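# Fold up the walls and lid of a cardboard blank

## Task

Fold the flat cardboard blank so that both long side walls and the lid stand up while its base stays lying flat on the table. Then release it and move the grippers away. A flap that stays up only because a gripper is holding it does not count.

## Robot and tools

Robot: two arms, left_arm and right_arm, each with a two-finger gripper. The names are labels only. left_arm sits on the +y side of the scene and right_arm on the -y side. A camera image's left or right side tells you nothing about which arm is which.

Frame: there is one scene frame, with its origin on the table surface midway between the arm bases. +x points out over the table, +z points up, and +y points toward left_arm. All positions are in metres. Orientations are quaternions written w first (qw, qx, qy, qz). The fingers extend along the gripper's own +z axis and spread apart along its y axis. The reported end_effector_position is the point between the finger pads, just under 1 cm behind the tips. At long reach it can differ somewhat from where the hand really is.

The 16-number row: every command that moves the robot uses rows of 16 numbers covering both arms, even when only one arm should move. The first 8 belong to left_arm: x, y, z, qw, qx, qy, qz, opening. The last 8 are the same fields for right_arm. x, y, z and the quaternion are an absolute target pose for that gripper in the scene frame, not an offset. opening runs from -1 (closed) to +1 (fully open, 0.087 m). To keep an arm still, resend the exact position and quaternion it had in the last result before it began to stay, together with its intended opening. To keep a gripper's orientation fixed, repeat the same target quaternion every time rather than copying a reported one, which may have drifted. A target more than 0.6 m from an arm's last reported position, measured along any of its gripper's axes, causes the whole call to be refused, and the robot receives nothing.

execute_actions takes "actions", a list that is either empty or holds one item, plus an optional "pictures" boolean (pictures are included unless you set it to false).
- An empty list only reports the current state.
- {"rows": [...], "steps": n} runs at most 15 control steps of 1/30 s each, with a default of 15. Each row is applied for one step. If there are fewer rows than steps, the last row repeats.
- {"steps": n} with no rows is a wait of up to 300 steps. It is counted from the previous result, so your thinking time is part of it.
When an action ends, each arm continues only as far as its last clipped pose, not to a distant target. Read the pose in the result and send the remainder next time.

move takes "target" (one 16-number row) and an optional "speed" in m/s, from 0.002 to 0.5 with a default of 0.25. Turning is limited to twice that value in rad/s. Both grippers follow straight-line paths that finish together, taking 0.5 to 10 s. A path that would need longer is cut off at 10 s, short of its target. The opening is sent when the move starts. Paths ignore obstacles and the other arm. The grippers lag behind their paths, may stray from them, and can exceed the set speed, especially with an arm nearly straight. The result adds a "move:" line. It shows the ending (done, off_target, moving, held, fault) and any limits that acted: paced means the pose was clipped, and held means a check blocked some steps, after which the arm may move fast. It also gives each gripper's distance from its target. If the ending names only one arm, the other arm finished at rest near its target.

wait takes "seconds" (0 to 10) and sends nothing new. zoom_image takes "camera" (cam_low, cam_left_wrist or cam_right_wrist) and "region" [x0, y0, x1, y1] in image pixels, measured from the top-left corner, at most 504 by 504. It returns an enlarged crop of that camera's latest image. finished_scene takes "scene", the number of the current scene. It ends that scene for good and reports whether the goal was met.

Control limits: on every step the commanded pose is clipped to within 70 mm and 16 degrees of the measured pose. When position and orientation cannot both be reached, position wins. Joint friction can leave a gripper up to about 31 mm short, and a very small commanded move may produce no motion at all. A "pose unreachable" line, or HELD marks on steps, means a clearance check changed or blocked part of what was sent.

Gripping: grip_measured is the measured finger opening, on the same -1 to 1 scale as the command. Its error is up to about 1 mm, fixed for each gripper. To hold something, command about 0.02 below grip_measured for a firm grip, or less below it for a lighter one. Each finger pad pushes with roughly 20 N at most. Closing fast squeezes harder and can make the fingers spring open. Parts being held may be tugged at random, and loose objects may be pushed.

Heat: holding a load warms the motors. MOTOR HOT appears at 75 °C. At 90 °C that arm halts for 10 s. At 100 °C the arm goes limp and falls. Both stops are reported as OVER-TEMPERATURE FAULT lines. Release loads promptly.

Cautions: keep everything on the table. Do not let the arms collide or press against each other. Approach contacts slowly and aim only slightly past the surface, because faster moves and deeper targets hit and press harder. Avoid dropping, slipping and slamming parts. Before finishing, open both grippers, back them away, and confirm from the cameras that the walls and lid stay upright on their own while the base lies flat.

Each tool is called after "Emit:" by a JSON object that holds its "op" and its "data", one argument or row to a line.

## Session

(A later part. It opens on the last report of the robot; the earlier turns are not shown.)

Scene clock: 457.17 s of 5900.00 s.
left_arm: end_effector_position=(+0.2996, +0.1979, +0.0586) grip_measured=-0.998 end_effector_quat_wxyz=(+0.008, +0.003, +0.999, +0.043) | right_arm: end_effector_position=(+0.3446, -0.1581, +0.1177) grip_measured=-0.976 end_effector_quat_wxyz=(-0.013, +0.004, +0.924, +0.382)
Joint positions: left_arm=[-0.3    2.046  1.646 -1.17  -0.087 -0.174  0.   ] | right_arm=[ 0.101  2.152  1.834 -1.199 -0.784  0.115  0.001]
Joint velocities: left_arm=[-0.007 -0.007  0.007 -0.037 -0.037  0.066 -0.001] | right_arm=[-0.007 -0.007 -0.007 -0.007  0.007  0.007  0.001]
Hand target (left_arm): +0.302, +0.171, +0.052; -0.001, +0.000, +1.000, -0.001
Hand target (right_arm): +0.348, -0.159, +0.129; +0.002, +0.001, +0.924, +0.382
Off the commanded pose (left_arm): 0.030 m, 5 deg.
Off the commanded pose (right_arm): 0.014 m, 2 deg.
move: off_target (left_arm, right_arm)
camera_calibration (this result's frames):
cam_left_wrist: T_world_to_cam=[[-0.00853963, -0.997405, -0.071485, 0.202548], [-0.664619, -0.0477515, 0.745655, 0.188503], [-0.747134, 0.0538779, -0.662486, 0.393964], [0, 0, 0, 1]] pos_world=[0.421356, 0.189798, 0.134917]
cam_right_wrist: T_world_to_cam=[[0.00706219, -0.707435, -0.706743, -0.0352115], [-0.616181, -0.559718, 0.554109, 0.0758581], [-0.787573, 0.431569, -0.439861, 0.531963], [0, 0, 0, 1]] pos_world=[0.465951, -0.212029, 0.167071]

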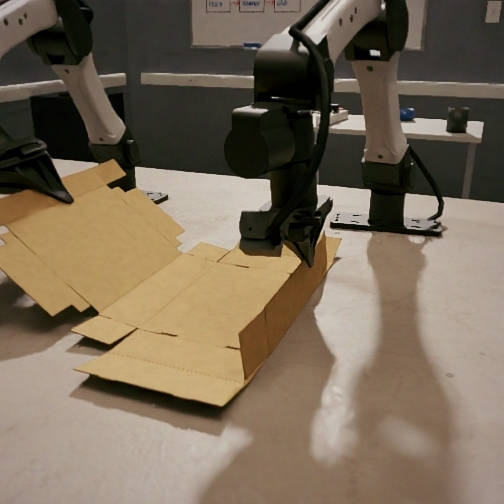

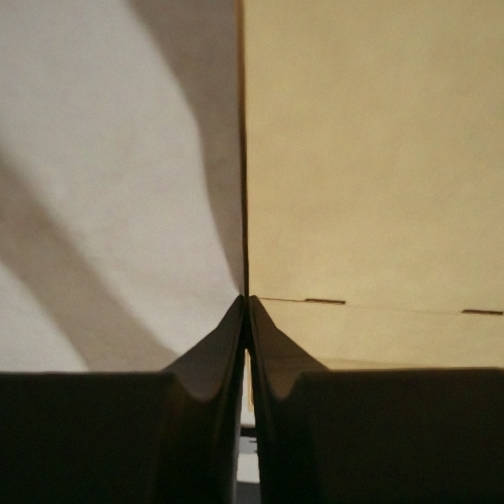

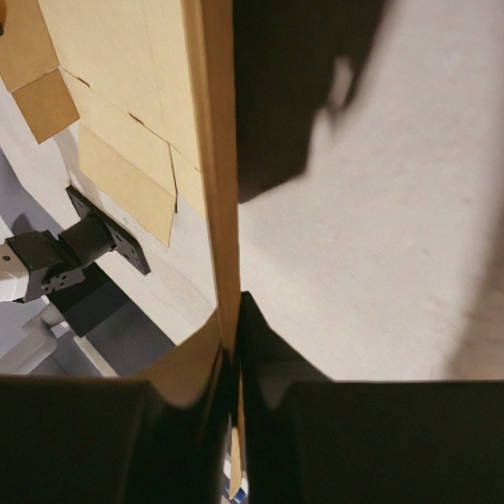

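Emit:
{"op": "move", "data": {
  "target": [0.27,0.05,0.05,0,0,1,0,-1,0.31,-0.24,0.19,0,0,0.966,0.26,-1],
  "speed": 0.06
}}

Emit:
{"op": "move", "data": {
  "target": [0.27,0.06,0.03,0,0,1,0,-1,0.31,-0.14,0.24,0,0,1,0.05,-1],
  "speed": 0.06
}}

Scene clock: 465.23 s of 5900.00 s.
left_arm: end_effector_position=(+0.2662, +0.0699, +0.0594) grip_measured=-0.999 end_effector_quat_wxyz=(+0.005, +0.007, +1.000, +0.024) | right_arm: end_effector_position=(+0.3071, -0.2369, +0.1766) grip_measured=-0.980 end_effector_quat_wxyz=(-0.010, +0.006, +0.966, +0.258)
Joint positions: left_arm=[-0.618  2.091  1.718 -1.212 -0.046 -0.486  0.   ] | right_arm=[-0.003  2.026  1.99  -1.565 -0.522 -0.017  0.001]
Joint velocities: left_arm=[-0.007  0.012 -0.002  0.007 -0.022 -0.066 -0.001] | right_arm=[-0.007  0.012  0.002 -0.007 -0.022 -0.051  0.   ]
Hand target (left_arm): +0.267, +0.051, +0.051; -0.002, +0.000, +1.000, -0.001
Hand target (right_arm): +0.308, -0.239, +0.188; +0.008, +0.002, +0.966, +0.260
Off the commanded pose (left_arm): 0.022 m, 3 deg.
Off the commanded pose (right_arm): 0.014 m, 1 deg.
joint sent to its limit (right arm) — the command would take joint 4 (wrist pitch) past its lower limit, so that joint was sent only as far as its limit.
After step 90, 2.20 s passed at rest.
move: off_target (left_arm, right_arm)
camera_calibration (this result's frames):
cam_left_wrist: T_world_to_cam=[[-0.0161648, -0.999308, -0.0335011, 0.0746201], [-0.659179, -0.0145422, 0.751846, 0.155504], [-0.751813, 0.0342366, -0.658487, 0.378848], [0, 0, 0, 1]] pos_world=[0.388534, 0.0638594, 0.135051]
cam_right_wrist: T_world_to_cam=[[0.0083159, -0.866736, -0.498698, -0.123939], [-0.619323, -0.396015, 0.677946, -0.00609065], [-0.785092, 0.303217, -0.540083, 0.548809], [0, 0, 0, 1]] pos_world=[0.428124, -0.276243, 0.238723]

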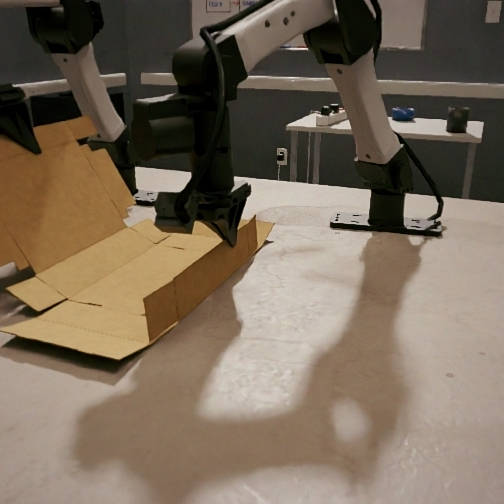

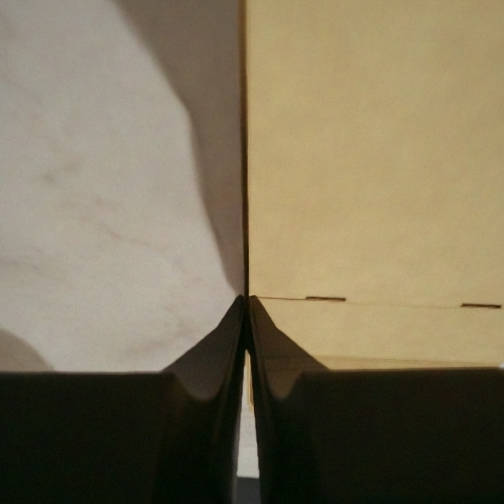

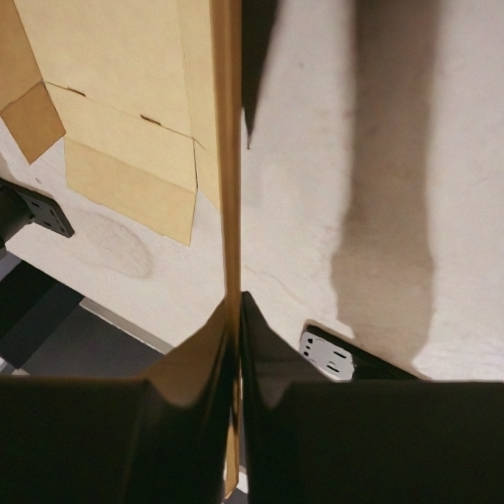

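Scene clock: 469.03 s of 5900.00 s.
left_arm: end_effector_position=(+0.2662, +0.0696, +0.0585) grip_measured=-0.999 end_effector_quat_wxyz=(+0.005, +0.007, +1.000, +0.022) | right_arm: end_effector_position=(+0.3111, -0.1479, +0.2236) grip_measured=-0.979 end_effector_quat_wxyz=(+0.096, +0.011, +0.991, +0.097)
Joint positions: left_arm=[-0.618  2.091  1.715 -1.207 -0.044 -0.484  0.   ] | right_arm=[ 0.386  2.008  2.261 -1.572 -0.108  0.403  0.001]
Joint velocities: left_arm=[-0.017  0.002  0.002 -0.037 -0.066 -0.007  0.001] | right_arm=[-0.007 -0.032  0.007  0.022 -0.022 -0.066  0.001]
Hand target (left_arm): +0.269, +0.061, +0.032; -0.002, +0.000, +1.000, +0.002
Hand target (right_arm): +0.310, -0.142, +0.239; +0.117, +0.010, +0.987, +0.110
Off the commanded pose (left_arm): 0.030 m, 3 deg.
Off the commanded pose (right_arm): 0.018 m, 12 deg.
joint sent to its limit (right arm) — the command would take joint 4 (wrist pitch) past its lower limit, so that joint was sent only as far as its limit.
move: off_target (left_arm, right_arm)
camera_calibration (this result's frames):
cam_left_wrist: T_world_to_cam=[[-0.01728, -0.999361, -0.0312919, 0.0744332], [-0.659223, -0.0121432, 0.751849, 0.155998], [-0.751749, 0.0336203, -0.658592, 0.378303], [0, 0, 0, 1]] pos_world=[0.388513, 0.0635613, 0.13419]
cam_right_wrist: T_world_to_cam=[[0.0214465, -0.981824, -0.188579, -0.113841], [-0.768834, -0.136771, 0.624651, 0.096548], [-0.639089, 0.13159, -0.757792, 0.528216], [0, 0, 0, 1]] pos_world=[0.414248, -0.168075, 0.318501]

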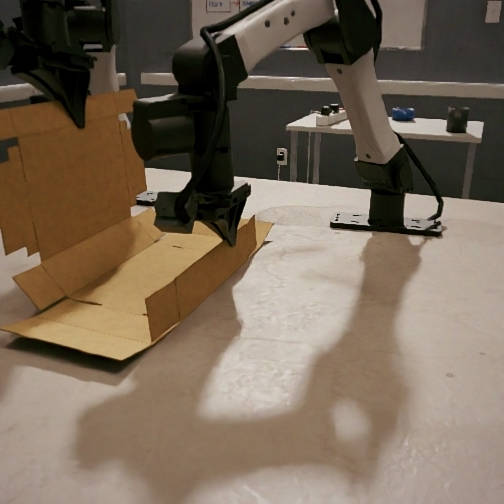

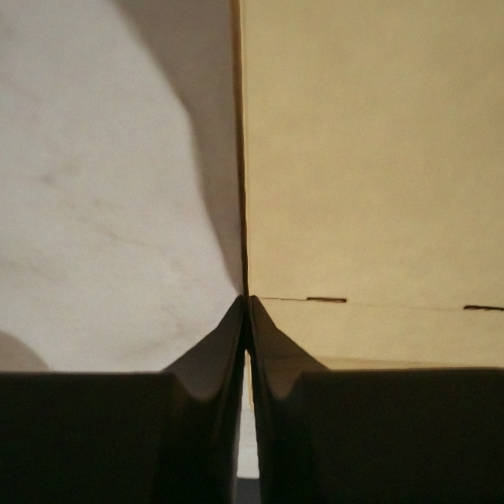

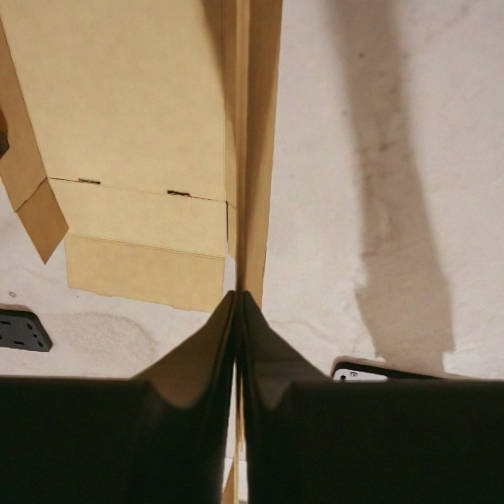

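Emit:
{"op": "move", "data": {
  "target": [0.27,0.075,0.12,0,0,1,0,-0.3,0.31,-0.14,0.24,0.1,0,0.99,0.08,-1],
  "speed": 0.1
}}

Emit:
{"op": "move", "data": {
  "target": [0.13,0.0,0.1,0.17,0.45,0.87,-0.09,0.5,0.31,-0.14,0.24,0.1,0,0.99,0.08,-1],
  "speed": 0.15
}}

Scene clock: 487.17 s of 5900.00 s.
left_arm: end_effector_position=(+0.2665, +0.0735, +0.1054) grip_measured=-0.300 end_effector_quat_wxyz=(-0.010, +0.000, +1.000, +0.010) | right_arm: end_effector_position=(+0.3102, -0.1429, +0.2254) grip_measured=-0.978 end_effector_quat_wxyz=(+0.105, +0.004, +0.991, +0.088)
Joint positions: left_arm=[-0.592  2.09   1.895 -1.403 -0.008 -0.473  0.031] | right_arm=[ 0.41   2.008  2.272 -1.572 -0.081  0.411  0.001]
Joint velocities: left_arm=[-0.002  0.017  0.002  0.037 -0.007  0.007 -0.   ] | right_arm=[-0.012 -0.007 -0.002 -0.051 -0.007 -0.037  0.   ]
Hand target (left_arm): +0.268, +0.076, +0.120; +0.000, +0.000, +1.000, +0.000
Hand target (right_arm): +0.310, -0.140, +0.239; +0.127, +0.002, +0.987, +0.094
Off the commanded pose (left_arm): 0.015 m, 2 deg.
Off the commanded pose (right_arm): 0.015 m, 1 deg.
joint sent to its limit (right arm) — the command would take joint 4 (wrist pitch) past its lower limit, so that joint was sent only as far as its limit.
After step 90, 13.93 s passed at rest.
move: off_target (left_arm, right_arm)
camera_calibration (this result's frames):
cam_left_wrist: T_world_to_cam=[[-0.00260677, -0.999981, -0.0056594, 0.0732178], [-0.636163, -0.00270823, 0.77155, 0.112017], [-0.77155, 0.00561156, -0.636143, 0.414199], [0, 0, 0, 1]] pos_world=[0.391027, 0.0711954, 0.177477]
cam_right_wrist: T_world_to_cam=[[0.0344896, -0.984824, -0.170096, -0.117242], [-0.778883, -0.133131, 0.612876, 0.101661], [-0.62622, 0.111347, -0.771654, 0.524636], [0, 0, 0, 1]] pos_world=[0.411764, -0.160345, 0.32259]

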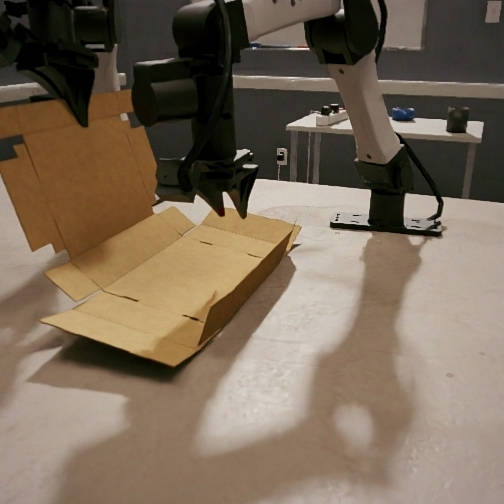

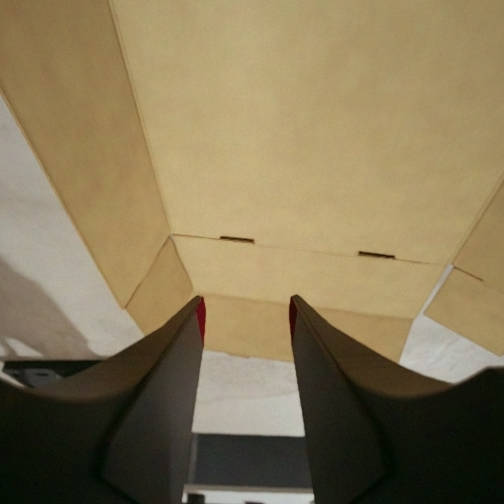

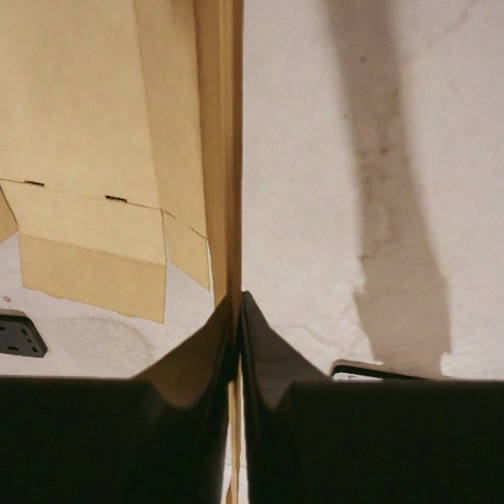

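Scene clock: 491.07 s of 5900.00 s.
left_arm: end_effector_position=(+0.1312, +0.0043, +0.0966) grip_measured=+0.500 end_effector_quat_wxyz=(+0.156, +0.443, +0.879, -0.084) | right_arm: end_effector_position=(+0.3099, -0.1423, +0.2255) grip_measured=-0.978 end_effector_quat_wxyz=(+0.104, +0.004, +0.990, +0.090)
Joint positions: left_arm=[-1.067  1.52   1.152 -0.847  0.005 -0.014  0.066] | right_arm=[ 0.41   2.008  2.272 -1.572 -0.085  0.411  0.001]
Joint velocities: left_arm=[-0.002 -0.002 -0.017 -0.007 -0.007 -0.037 -0.   ] | right_arm=[-0.022 -0.007 -0.012 -0.007 -0.022 -0.037  0.001]
Hand target (left_arm): +0.129, +0.002, +0.099; +0.167, +0.452, +0.871, -0.093
Hand target (right_arm): +0.309, -0.140, +0.239; +0.126, +0.002, +0.987, +0.094
Off the commanded pose (left_arm): 0.006 m, 2 deg.
Off the commanded pose (right_arm): 0.015 m, 1 deg.
joint sent to its limit (right arm) — the command would take joint 4 (wrist pitch) past its lower limit, so that joint was sent only as far as its limit.
move: off_target (right_arm)
camera_calibration (this result's frames):
cam_left_wrist: T_world_to_cam=[[-0.809578, -0.586607, 0.0218011, 0.105131], [-0.505134, 0.715095, 0.483197, 0.0401895], [-0.299037, 0.380173, -0.87524, 0.264062], [0, 0, 0, 1]] pos_world=[0.184377, -0.067458, 0.209406]
cam_right_wrist: T_world_to_cam=[[0.035296, -0.984142, -0.173836, -0.11587], [-0.777786, -0.136276, 0.613578, 0.100484], [-0.627538, 0.11355, -0.770262, 0.524874], [0, 0, 0, 1]] pos_world=[0.411623, -0.159938, 0.322493]

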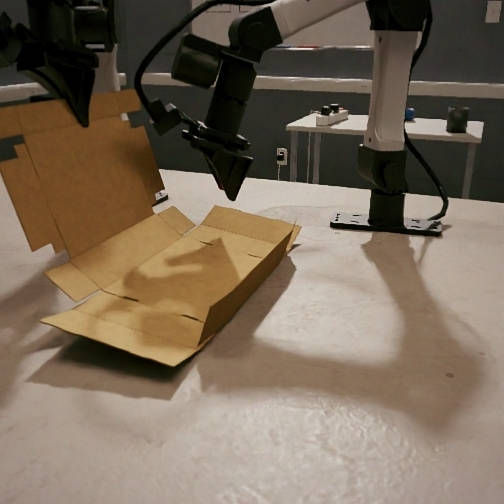

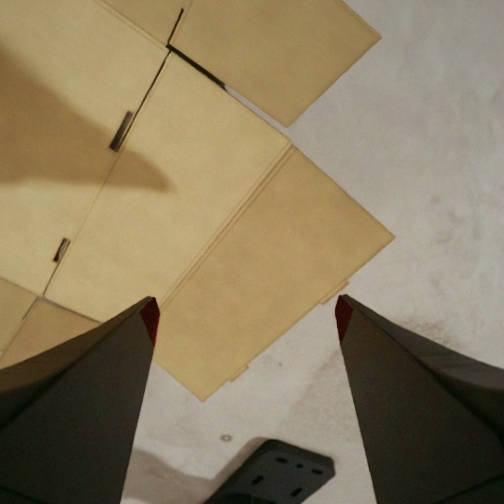

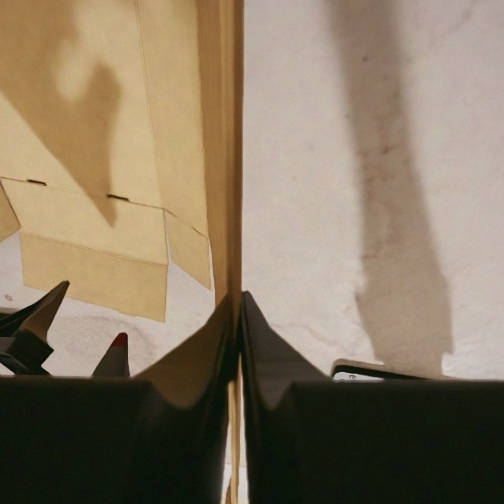

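Emit:
{"op": "move", "data": {
  "target": [0.3,0.19,0.07,0,0,0.866,-0.5,-1,0.31,-0.17,0.2,0.1,0,0.98,0.17,-1],
  "speed": 0.15
}}

Emit:
{"op": "move", "data": {
  "target": [0.3,0.13,0.01,0,0,0.866,-0.5,-1,0.31,-0.2,0.27,0.15,0,0.97,0.17,-0.5],
  "speed": 0.06
}}

Scene clock: 511.00 s of 5900.00 s.
left_arm: end_effector_position=(+0.3017, +0.1865, +0.0689) grip_measured=-1.000 end_effector_quat_wxyz=(+0.008, +0.002, +0.871, -0.490) | right_arm: end_effector_position=(+0.3125, -0.1647, +0.1960) grip_measured=-0.978 end_effector_quat_wxyz=(+0.093, +0.005, +0.981, +0.169)
Joint positions: left_arm=[ 0.095  2.237  1.632 -1.283  0.993  0.392  0.   ] | right_arm=[ 0.276  1.882  1.933 -1.346 -0.276  0.306  0.001]
Joint velocities: left_arm=[-0.017  0.007  0.007 -0.066  0.007  0.022  0.   ] | right_arm=[-0.007 -0.002 -0.002  0.051 -0.007 -0.081  0.001]
Hand target (left_arm): +0.305, +0.189, +0.072; +0.009, +0.001, +0.869, -0.495
Hand target (right_arm): +0.310, -0.169, +0.200; +0.100, -0.000, +0.980, +0.170
Off the commanded pose (left_arm): 0.004 m, 2 deg.
Off the commanded pose (right_arm): 0.007 m, 1 deg.
After step 90, 12.13 s passed at rest.
move: done
camera_calibration (this result's frames):
cam_left_wrist: T_world_to_cam=[[-0.0138654, -0.507281, 0.861669, 0.037834], [-0.660247, 0.651814, 0.373111, 0.0755814], [-0.75092, -0.563742, -0.343968, 0.497298], [0, 0, 0, 1]] pos_world=[0.423858, 0.250275, 0.110254]
cam_right_wrist: T_world_to_cam=[[0.0462885, -0.943949, -0.326828, -0.109972], [-0.762515, -0.244748, 0.59889, 0.0978165], [-0.645312, 0.22149, -0.731105, 0.521912], [0, 0, 0, 1]] pos_world=[0.416473, -0.195466, 0.287049]

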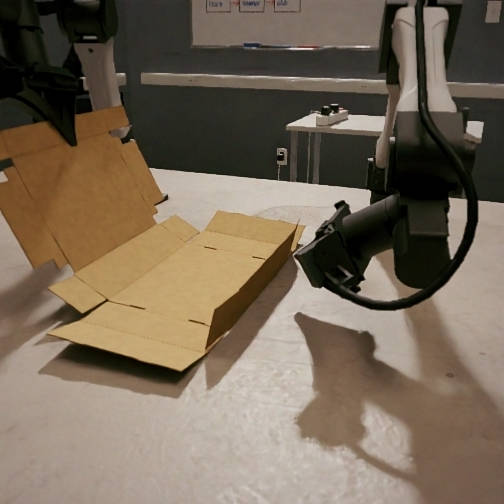

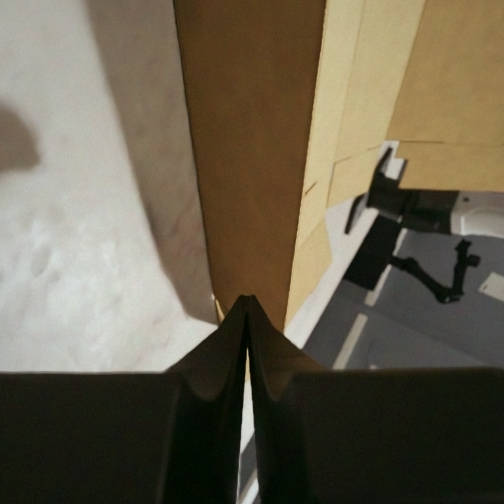

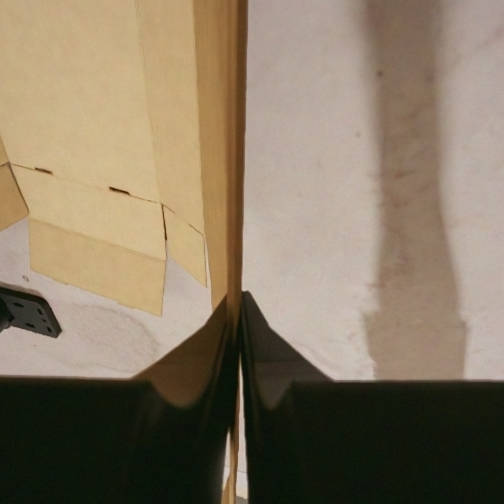

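Scene clock: 512.87 s of 5900.00 s.
left_arm: end_effector_position=(+0.3024, +0.1347, +0.0171) grip_measured=-1.000 end_effector_quat_wxyz=(+0.001, -0.000, +0.867, -0.499) | right_arm: end_effector_position=(+0.3103, -0.1965, +0.2557) grip_measured=-0.500 end_effector_quat_wxyz=(+0.132, +0.002, +0.977, +0.166)
Joint positions: left_arm=[-0.032  2.268  1.452 -0.9    1.038  0.169  0.   ] | right_arm=[ 0.2    1.882  2.189 -1.548 -0.275  0.233  0.022]
Joint velocities: left_arm=[ 0.002  0.012 -0.012 -0.007  0.037  0.007  0.   ] | right_arm=[-0.017 -0.007  0.002 -0.037 -0.051 -0.007 -0.001]
Hand target (left_arm): +0.300, +0.130, +0.010; -0.001, +0.001, +0.865, -0.501
Hand target (right_arm): +0.309, -0.200, +0.269; +0.151, -0.001, +0.974, +0.170
Off the commanded pose (left_arm): 0.009 m, 0 deg.
Off the commanded pose (right_arm): 0.015 m, 2 deg.
move: off_target (right_arm)
camera_calibration (this result's frames):
cam_left_wrist: T_world_to_cam=[[-0.00332449, -0.490528, 0.871419, 0.050601], [-0.653543, 0.660635, 0.369382, 0.125967], [-0.756882, -0.568282, -0.322777, 0.452929], [0, 0, 0, 1]] pos_world=[0.425307, 0.198994, 0.0555704]
cam_right_wrist: T_world_to_cam=[[0.0630458, -0.946039, -0.31786, -0.128347], [-0.808962, -0.234963, 0.538862, 0.0843023], [-0.58447, 0.223163, -0.780124, 0.565175], [0, 0, 0, 1]] pos_world=[0.406617, -0.22774, 0.354683]

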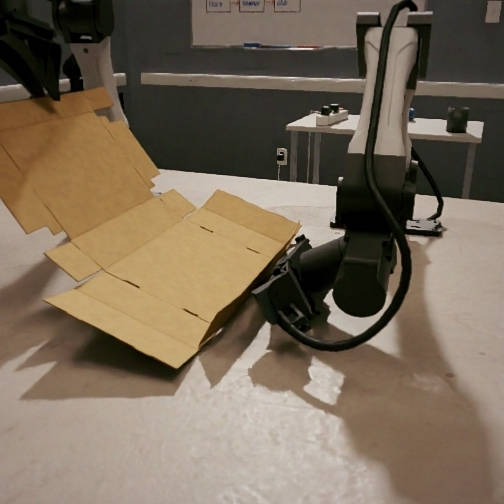

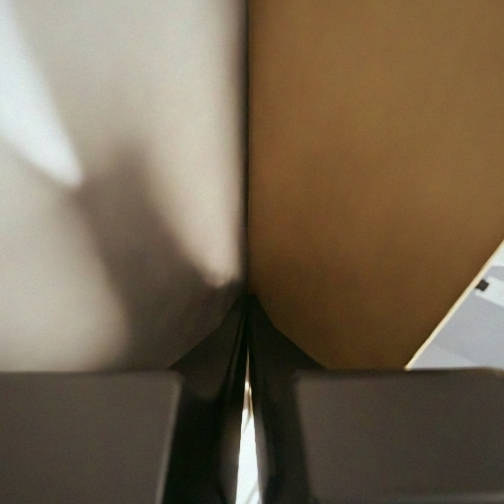

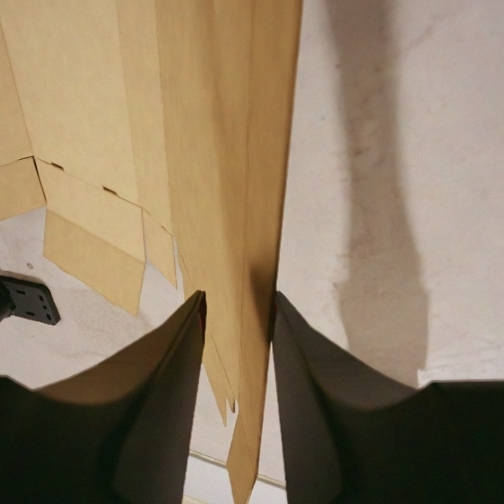

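Emit:
{"op": "move", "data": {
  "target": [0.3,0.17,0.08,0,0,0.866,-0.5,-1,0.31,-0.27,0.18,0,0,0.92,0.38,0],
  "speed": 0.08
}}

Emit:
{"op": "move", "data": {
  "target": [0.15,0.1,0.15,0.26,0,0.966,0,1,0.31,-0.33,0.24,0,0,0.92,0.38,0],
  "speed": 0.12
}}

Scene clock: 529.13 s of 5900.00 s.
left_arm: end_effector_position=(+0.2945, +0.1647, +0.0671) grip_measured=-1.000 end_effector_quat_wxyz=(-0.016, -0.008, +0.864, -0.503) | right_arm: end_effector_position=(+0.3137, -0.2676, +0.1860) grip_measured=+0.000 end_effector_quat_wxyz=(+0.039, +0.005, +0.928, +0.369)
Joint positions: left_arm=[ 0.047  2.23   1.583 -1.243  1.025  0.328  0.   ] | right_arm=[-0.176  2.02   1.933 -1.562 -0.758 -0.214  0.044]
Joint velocities: left_arm=[-0.002  0.017 -0.012 -0.007  0.007  0.007  0.   ] | right_arm=[-0.012 -0.007  0.002 -0.022 -0.037 -0.037 -0.   ]
Hand target (left_arm): +0.299, +0.170, +0.080; +0.001, -0.001, +0.867, -0.499
Hand target (right_arm): +0.310, -0.269, +0.181; +0.026, +0.012, +0.926, +0.377
Off the commanded pose (left_arm): 0.015 m, 2 deg.
Off the commanded pose (right_arm): 0.007 m, 5 deg.
joint sent to its limit (right arm) — the command would take joint 4 (wrist pitch) past its lower limit, so that joint was sent only as far as its limit.
After step 90, 9.70 s passed at rest.
move: off_target (left_arm, right_arm)
camera_calibration (this result's frames):
cam_left_wrist: T_world_to_cam=[[0.0273827, -0.481374, 0.876088, 0.0109376], [-0.637832, 0.666406, 0.386099, 0.0758472], [-0.769688, -0.56937, -0.288788, 0.481811], [0, 0, 0, 1]] pos_world=[0.418923, 0.229049, 0.100274]
cam_right_wrist: T_world_to_cam=[[0.0439119, -0.727993, -0.684177, -0.0854487], [-0.688358, -0.518377, 0.507394, 0.00002058], [-0.724041, 0.448678, -0.523882, 0.585152], [0, 0, 0, 1]] pos_world=[0.42744, -0.32474, 0.248078]

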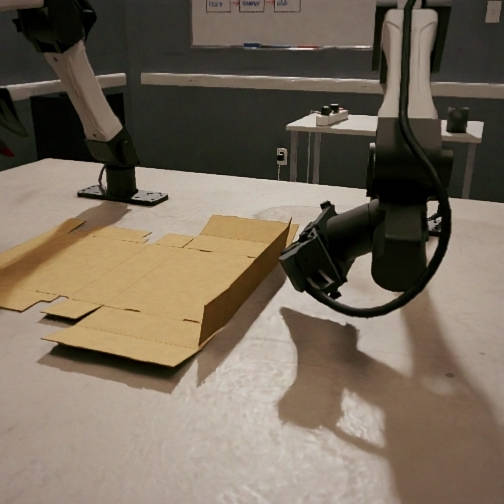

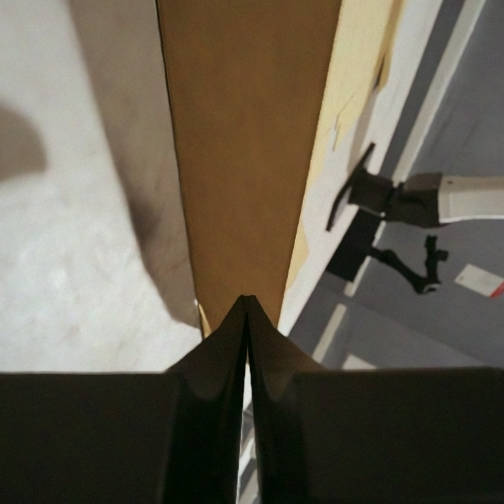

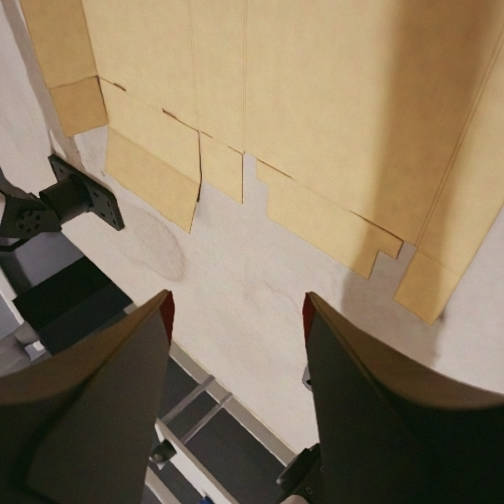

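Scene clock: 534.63 s of 5900.00 s.
left_arm: end_effector_position=(+0.1453, +0.1047, +0.1388) grip_measured=+0.980 end_effector_quat_wxyz=(+0.247, +0.004, +0.969, -0.002) | right_arm: end_effector_position=(+0.3098, -0.3267, +0.2238) grip_measured=+0.000 end_effector_quat_wxyz=(+0.129, +0.068, +0.924, +0.354)
Joint positions: left_arm=[-0.919  1.212  1.055 -1.047 -0.347 -0.727  0.087] | right_arm=[-0.361  1.91   1.946 -1.564 -0.772 -0.214  0.044]
Joint velocities: left_arm=[-0.012 -0.007  0.002 -0.037 -0.11  -0.051  0.   ] | right_arm=[-0.012  0.007 -0.002 -0.037  0.037  0.007 -0.   ]
Hand target (left_arm): +0.146, +0.102, +0.147; +0.254, +0.002, +0.967, -0.006
Hand target (right_arm): +0.308, -0.329, +0.239; +0.151, +0.064, +0.922, +0.351
Off the commanded pose (left_arm): 0.013 m, 2 deg.
Off the commanded pose (right_arm): 0.017 m, 17 deg; orientation clipped at the last step of the last action.
joint sent to its limit (right arm) — the command would take joint 4 (wrist pitch) past its lower limit, so that joint was sent only as far as its limit.
move: off_target (left_arm, right_arm); limits=paced
camera_calibration (this result's frames):
cam_left_wrist: T_world_to_cam=[[-0.0170809, -0.999772, 0.0127881, 0.103881], [-0.93561, 0.0204927, 0.35244, 0.10854], [-0.352622, -0.00594465, -0.935747, 0.323672], [0, 0, 0, 1]] pos_world=[0.21746, 0.103557, 0.263293]
cam_right_wrist: T_world_to_cam=[[-0.0104707, -0.745016, -0.666964, -0.0950328], [-0.827319, -0.368177, 0.424251, 0.0583556], [-0.561635, 0.556234, -0.612511, 0.633332], [0, 0, 0, 1]] pos_world=[0.402985, -0.401597, 0.299782]

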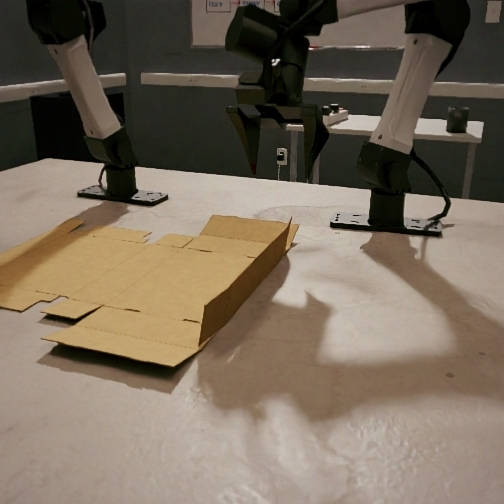

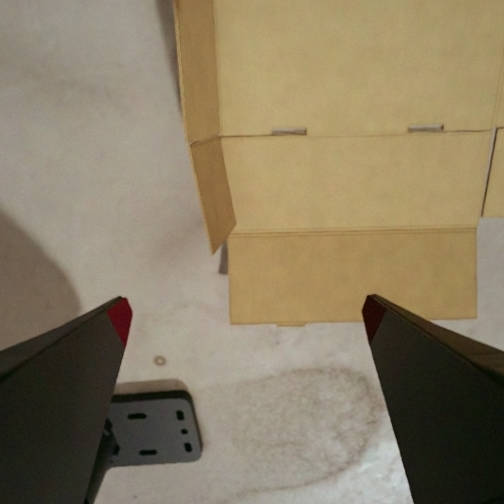

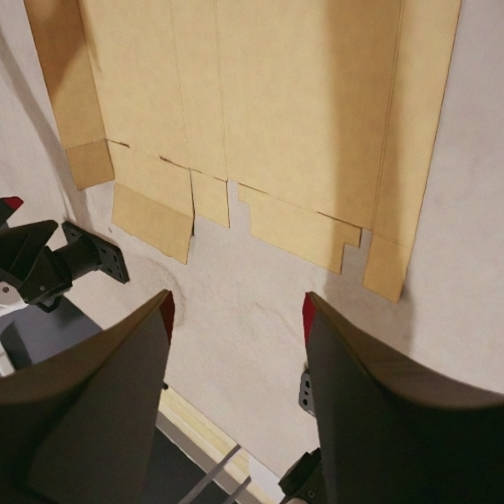

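Emit:
{"op": "move", "data": {
  "target": [0.27,0.122,0.1,0,0,1,0,-0.3,0.3,-0.33,0.24,0.13,0.07,0.92,0.35,-0.3],
  "speed": 0.2
}}

Emit:
{"op": "move", "data": {
  "target": [0.27,0.122,0.035,0,0,1,0,-0.3,0.3,-0.33,0.24,0.13,0.07,0.92,0.35,-0.3],
  "speed": 0.08
}}

Emit:
{"op": "move", "data": {
  "target": [0.27,0.122,0.04,0,0,1,0,-1,0.3,-0.33,0.24,0.13,0.07,0.92,0.35,-0.3]
}}

Emit:
{"op": "move", "data": {
  "target": [0.25,0.26,0.045,0,0,1,0,-1,0.3,-0.33,0.24,0.13,0.07,0.92,0.35,-0.3],
  "speed": 0.1
}}

Emit:
{"op": "move", "data": {
  "target": [0.25,0.26,0.03,0,0,1,0,-1,0.31,-0.23,0.01,0,0,0.906,0.423,-0.3],
  "speed": 0.12
}}

Scene clock: 563.40 s of 5900.00 s.
left_arm: end_effector_position=(+0.2692, +0.1187, +0.0989) grip_measured=-0.300 end_effector_quat_wxyz=(+0.007, -0.003, +1.000, +0.004) | right_arm: end_effector_position=(+0.3061, -0.3283, +0.2340) grip_measured=-0.300 end_effector_quat_wxyz=(+0.145, +0.068, +0.923, +0.349)
Joint positions: left_arm=[-0.484  1.983  1.717 -1.295 -0.012 -0.371  0.031] | right_arm=[-0.37   1.876  1.946 -1.564 -0.772 -0.209  0.031]
Joint velocities: left_arm=[-0.007 -0.012 -0.002 -0.007  0.007 -0.037 -0.   ] | right_arm=[-0.007  0.007 -0.002  0.051 -0.022  0.081 -0.   ]
Hand target (left_arm): +0.271, +0.120, +0.102; +0.004, -0.001, +1.000, +0.001
Hand target (right_arm): +0.300, -0.329, +0.239; +0.147, +0.077, +0.923, +0.348
Off the commanded pose (left_arm): 0.004 m, 1 deg.
Off the commanded pose (right_arm): 0.009 m, 2 deg.
joint sent to its limit (right arm) — the command would take joint 4 (wrist pitch) past its lower limit, so that joint was sent only as far as its limit.
After step 90, 23.87 s passed at rest.
move: done
camera_calibration (this result's frames):
cam_left_wrist: T_world_to_cam=[[0.00420601, -0.999971, 0.00634401, 0.11542], [-0.662051, 0.00197002, 0.749456, 0.12754], [-0.749447, -0.00735228, -0.662024, 0.40999], [0, 0, 0, 1]] pos_world=[0.391218, 0.118179, 0.175105]
cam_right_wrist: T_world_to_cam=[[-0.00182938, -0.752287, -0.658833, -0.0963681], [-0.843786, -0.35242, 0.404753, 0.0651251], [-0.536676, 0.556655, -0.634125, 0.635939], [0, 0, 0, 1]] pos_world=[0.396069, -0.403544, 0.313415]

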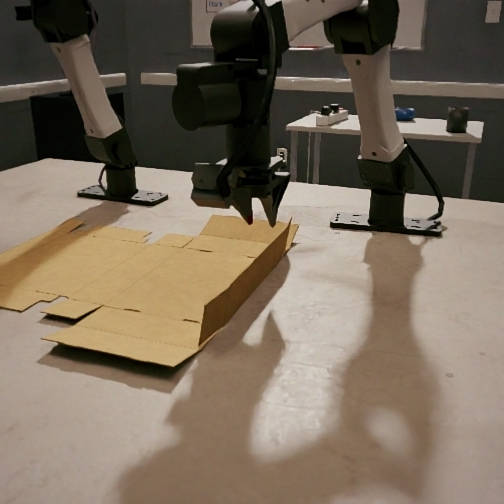

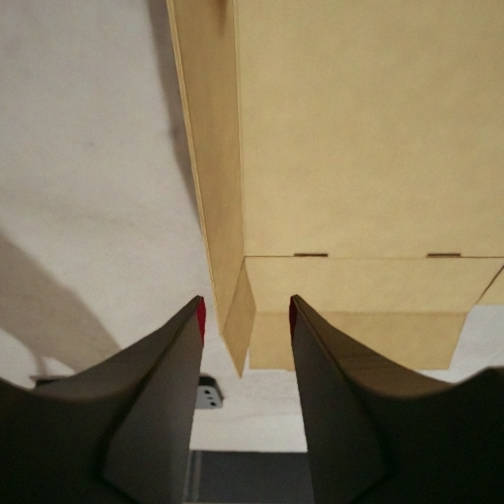

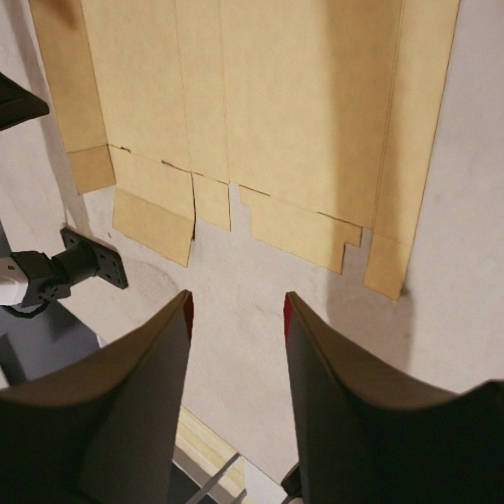

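Scene clock: 564.67 s of 5900.00 s.
left_arm: end_effector_position=(+0.2699, +0.1181, +0.0423) grip_measured=-0.300 end_effector_quat_wxyz=(+0.002, +0.001, +1.000, +0.003) | right_arm: end_effector_position=(+0.3061, -0.3283, +0.2340) grip_measured=-0.300 end_effector_quat_wxyz=(+0.145, +0.069, +0.923, +0.349)
Joint positions: left_arm=[-0.484  2.024  1.548 -1.093 -0.007 -0.362  0.031] | right_arm=[-0.37   1.876  1.946 -1.564 -0.772 -0.208  0.031]
Joint velocities: left_arm=[ 0.007 -0.002 -0.002  0.051 -0.037  0.037 -0.   ] | right_arm=[-0.007 -0.007 -0.002  0.007 -0.007 -0.051 -0.001]
Hand target (left_arm): +0.271, +0.121, +0.035; +0.000, -0.000, +1.000, -0.000
Hand target (right_arm): +0.300, -0.329, +0.239; +0.147, +0.077, +0.923, +0.348
Off the commanded pose (left_arm): 0.008 m, 0 deg.
Off the commanded pose (right_arm): 0.009 m, 2 deg.
joint sent to its limit (right arm) — the command would take joint 4 (wrist pitch) past its lower limit, so that joint was sent only as far as its limit.
move: done
camera_calibration (this result's frames):
cam_left_wrist: T_world_to_cam=[[-0.00529394, -0.999958, 0.00746696, 0.117614], [-0.655461, 0.00910921, 0.755174, 0.167585], [-0.75521, -0.000896461, -0.655482, 0.373597], [0, 0, 0, 1]] pos_world=[0.392612, 0.116417, 0.117452]
cam_right_wrist: T_world_to_cam=[[-0.00255348, -0.752128, -0.659013, -0.0960202], [-0.843785, -0.352057, 0.405071, 0.0651698], [-0.536675, 0.557099, -0.633735, 0.635994], [0, 0, 0, 1]] pos_world=[0.396066, -0.403588, 0.313375]

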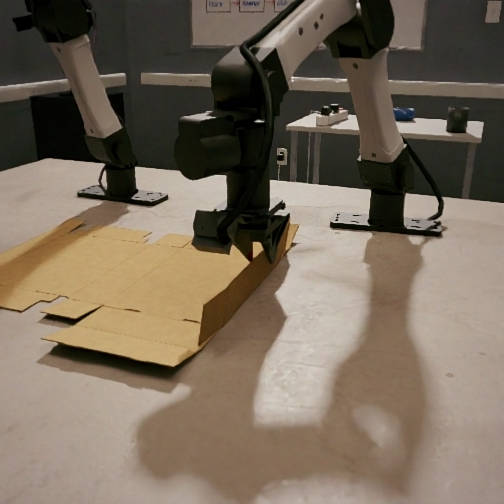

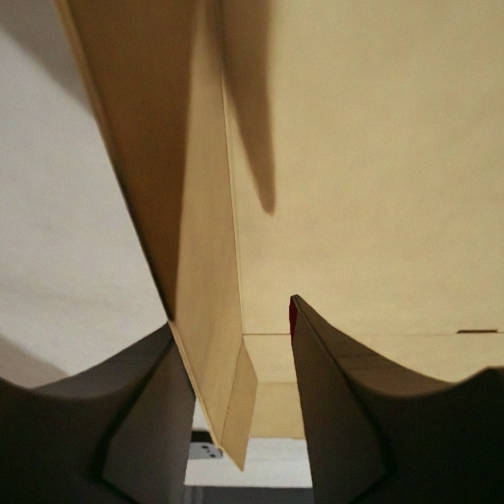

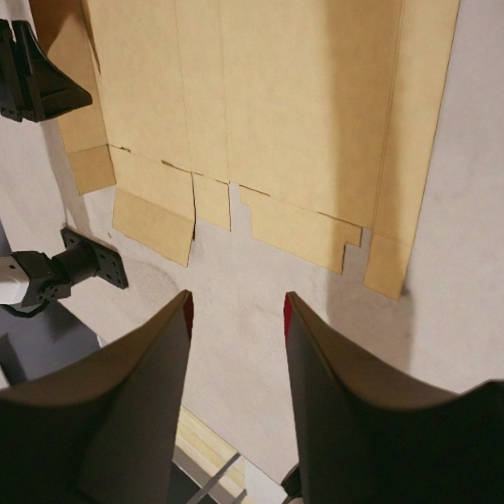

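Scene clock: 565.37 s of 5900.00 s.
left_arm: end_effector_position=(+0.2701, +0.1176, +0.0422) grip_measured=-0.999 end_effector_quat_wxyz=(+0.002, +0.002, +1.000, +0.002) | right_arm: end_effector_position=(+0.3061, -0.3283, +0.2340) grip_measured=-0.300 end_effector_quat_wxyz=(+0.145, +0.069, +0.923, +0.349)
Joint positions: left_arm=[-0.484  2.024  1.548 -1.092 -0.005 -0.36   0.   ] | right_arm=[-0.37   1.876  1.946 -1.564 -0.772 -0.208  0.031]
Joint velocities: left_arm=[-0.007 -0.002 -0.002 -0.022 -0.022 -0.022  0.   ] | right_arm=[-0.002 -0.017 -0.002 -0.037 -0.007 -0.022 -0.001]
Hand target (left_arm): +0.270, +0.122, +0.040; +0.000, -0.000, +1.000, +0.000
Hand target (right_arm): +0.300, -0.329, +0.239; +0.147, +0.077, +0.923, +0.348
Off the commanded pose (left_arm): 0.005 m, 0 deg.
Off the commanded pose (right_arm): 0.009 m, 2 deg.
joint sent to its limit (right arm) — the command would take joint 4 (wrist pitch) past its lower limit, so that joint was sent only as far as its limit.
move: done
camera_calibration (this result's frames):
cam_left_wrist: T_world_to_cam=[[-0.00721245, -0.999923, 0.0101365, 0.117585], [-0.655894, 0.0123821, 0.754752, 0.167499], [-0.754819, -0.00120485, -0.655932, 0.373689], [0, 0, 0, 1]] pos_world=[0.392777, 0.115952, 0.117503]
cam_right_wrist: T_world_to_cam=[[-0.00255348, -0.752128, -0.659013, -0.0960202], [-0.843785, -0.352057, 0.405071, 0.0651698], [-0.536675, 0.557099, -0.633735, 0.635994], [0, 0, 0, 1]] pos_world=[0.396066, -0.403588, 0.313375]

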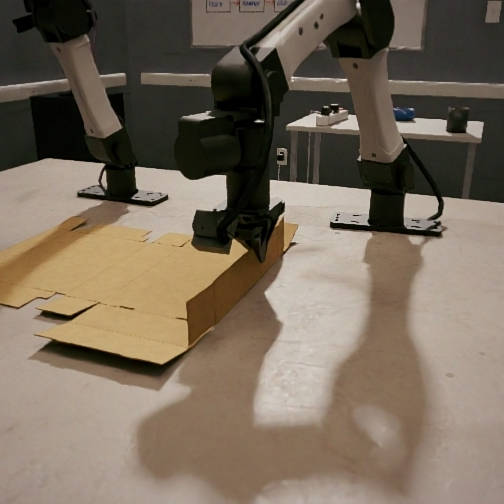

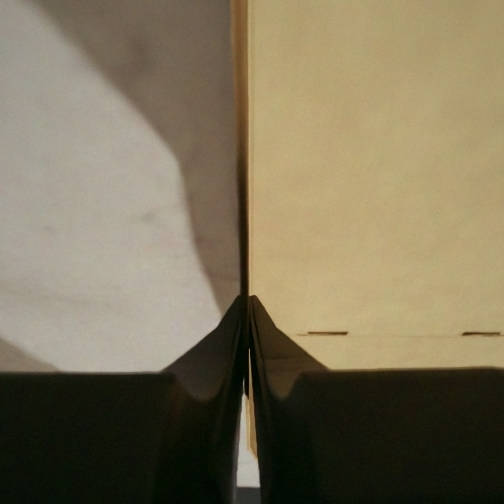

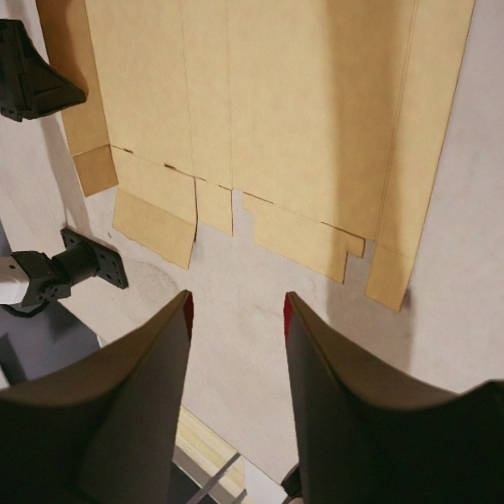

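Scene clock: 567.20 s of 5900.00 s.
left_arm: end_effector_position=(+0.2569, +0.2559, +0.0418) grip_measured=-0.999 end_effector_quat_wxyz=(-0.001, -0.004, +1.000, -0.002) | right_arm: end_effector_position=(+0.3061, -0.3283, +0.2340) grip_measured=-0.300 end_effector_quat_wxyz=(+0.145, +0.069, +0.923, +0.349)
Joint positions: left_arm=[-0.107  1.889  1.356 -1.039  0.004  0.004  0.   ] | right_arm=[-0.37   1.876  1.946 -1.564 -0.772 -0.208  0.031]
Joint velocities: left_arm=[-0.017  0.002 -0.002  0.022  0.066  0.007 -0.001] | right_arm=[-0.022 -0.002 -0.012  0.007 -0.022  0.007 -0.001]
Hand target (left_arm): +0.252, +0.260, +0.044; +0.002, -0.000, +1.000, +0.003
Hand target (right_arm): +0.300, -0.329, +0.239; +0.147, +0.077, +0.923, +0.348
Off the commanded pose (left_arm): 0.009 m, 1 deg.
Off the commanded pose (right_arm): 0.009 m, 2 deg.
joint sent to its limit (right arm) — the command would take joint 4 (wrist pitch) past its lower limit, so that joint was sent only as far as its limit.
move: done
camera_calibration (this result's frames):
cam_left_wrist: T_world_to_cam=[[0.00621602, -0.999822, 0.0177911, 0.251929], [-0.651102, 0.00945663, 0.758931, 0.156801], [-0.758964, -0.0163014, -0.650928, 0.368272], [0, 0, 0, 1]] pos_world=[0.380033, 0.256405, 0.116235]
cam_right_wrist: T_world_to_cam=[[-0.00255348, -0.752128, -0.659013, -0.0960202], [-0.843785, -0.352057, 0.405071, 0.0651698], [-0.536675, 0.557099, -0.633735, 0.635994], [0, 0, 0, 1]] pos_world=[0.396066, -0.403588, 0.313375]

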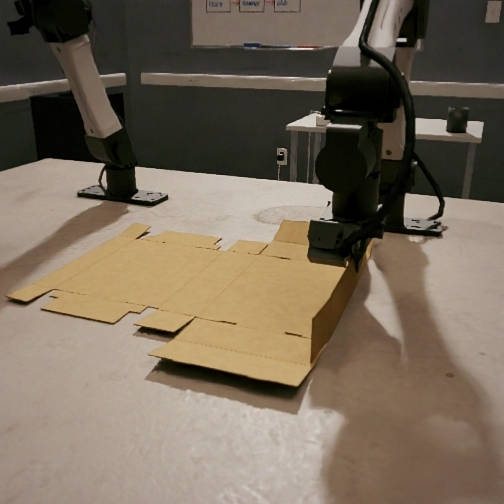

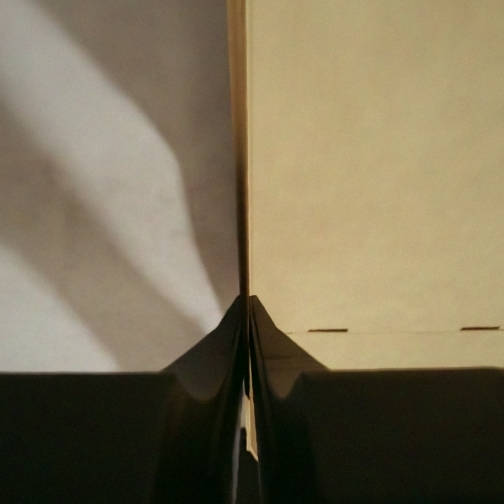

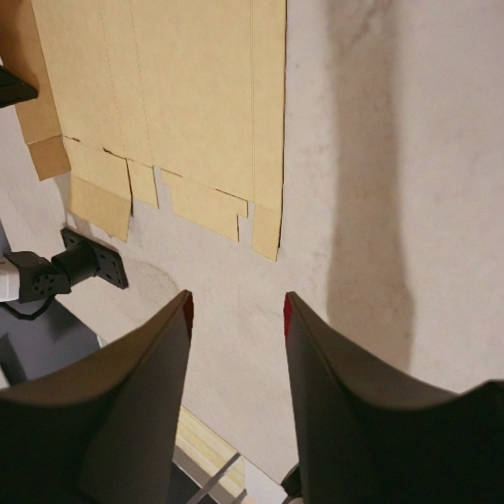

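Scene clock: 569.50 s of 5900.00 s.
left_arm: end_effector_position=(+0.2578, +0.2560, +0.0401) grip_measured=-0.999 end_effector_quat_wxyz=(+0.008, -0.003, +1.000, -0.002) | right_arm: end_effector_position=(+0.3140, -0.2384, +0.0254) grip_measured=-0.300 end_effector_quat_wxyz=(+0.005, +0.007, +0.907, +0.422)
Joint positions: left_arm=[-0.107  1.879  1.337 -1.014  0.004  0.006  0.   ] | right_arm=[-0.129  2.193  1.473 -1.001 -0.861 -0.2    0.031]
Joint velocities: left_arm=[-0.027  0.007 -0.012 -0.022  0.007  0.066  0.   ] | right_arm=[-0.012 -0.012 -0.017 -0.007 -0.022 -0.037 -0.001]
Hand target (left_arm): +0.250, +0.260, +0.030; -0.001, -0.000, +1.000, -0.000
Hand target (right_arm): +0.313, -0.232, +0.011; -0.001, +0.001, +0.906, +0.424
Off the commanded pose (left_arm): 0.013 m, 1 deg.
Off the commanded pose (right_arm): 0.018 m, 1 deg.
move: off_target (left_arm, right_arm)
camera_calibration (this result's frames):
cam_left_wrist: T_world_to_cam=[[0.00324858, -0.999839, 0.0176431, 0.252851], [-0.663728, 0.0110408, 0.747892, 0.161954], [-0.747967, -0.0141398, -0.663586, 0.365042], [0, 0, 0, 1]] pos_world=[0.379711, 0.256184, 0.116651]
cam_right_wrist: T_world_to_cam=[[0.015945, -0.64487, -0.764126, -0.143437], [-0.642784, -0.59199, 0.486186, 0.0655681], [-0.765882, 0.483415, -0.423952, 0.507035], [0, 0, 0, 1]] pos_world=[0.432762, -0.298791, 0.0734764]

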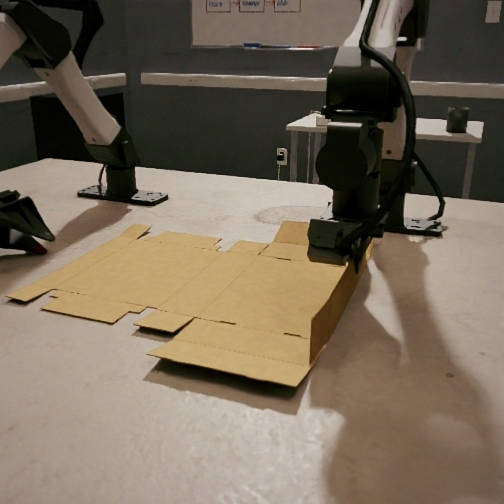

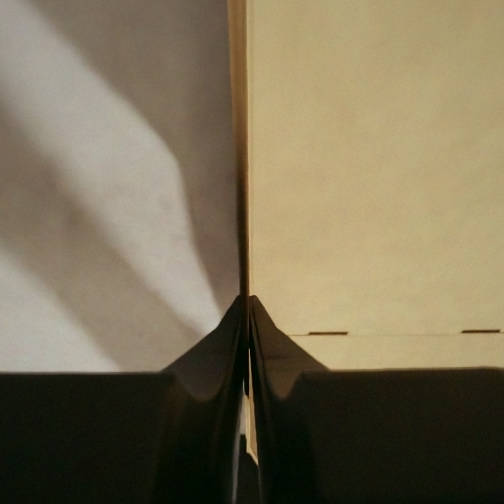

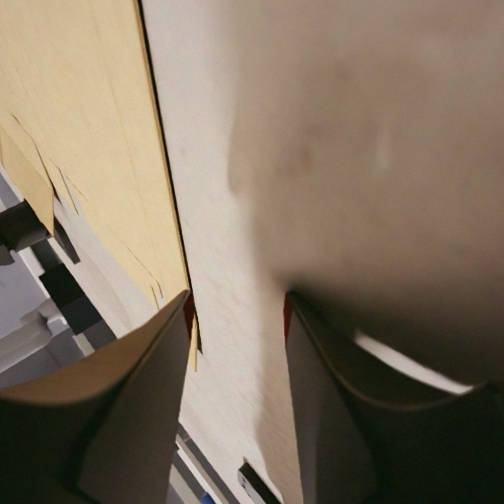

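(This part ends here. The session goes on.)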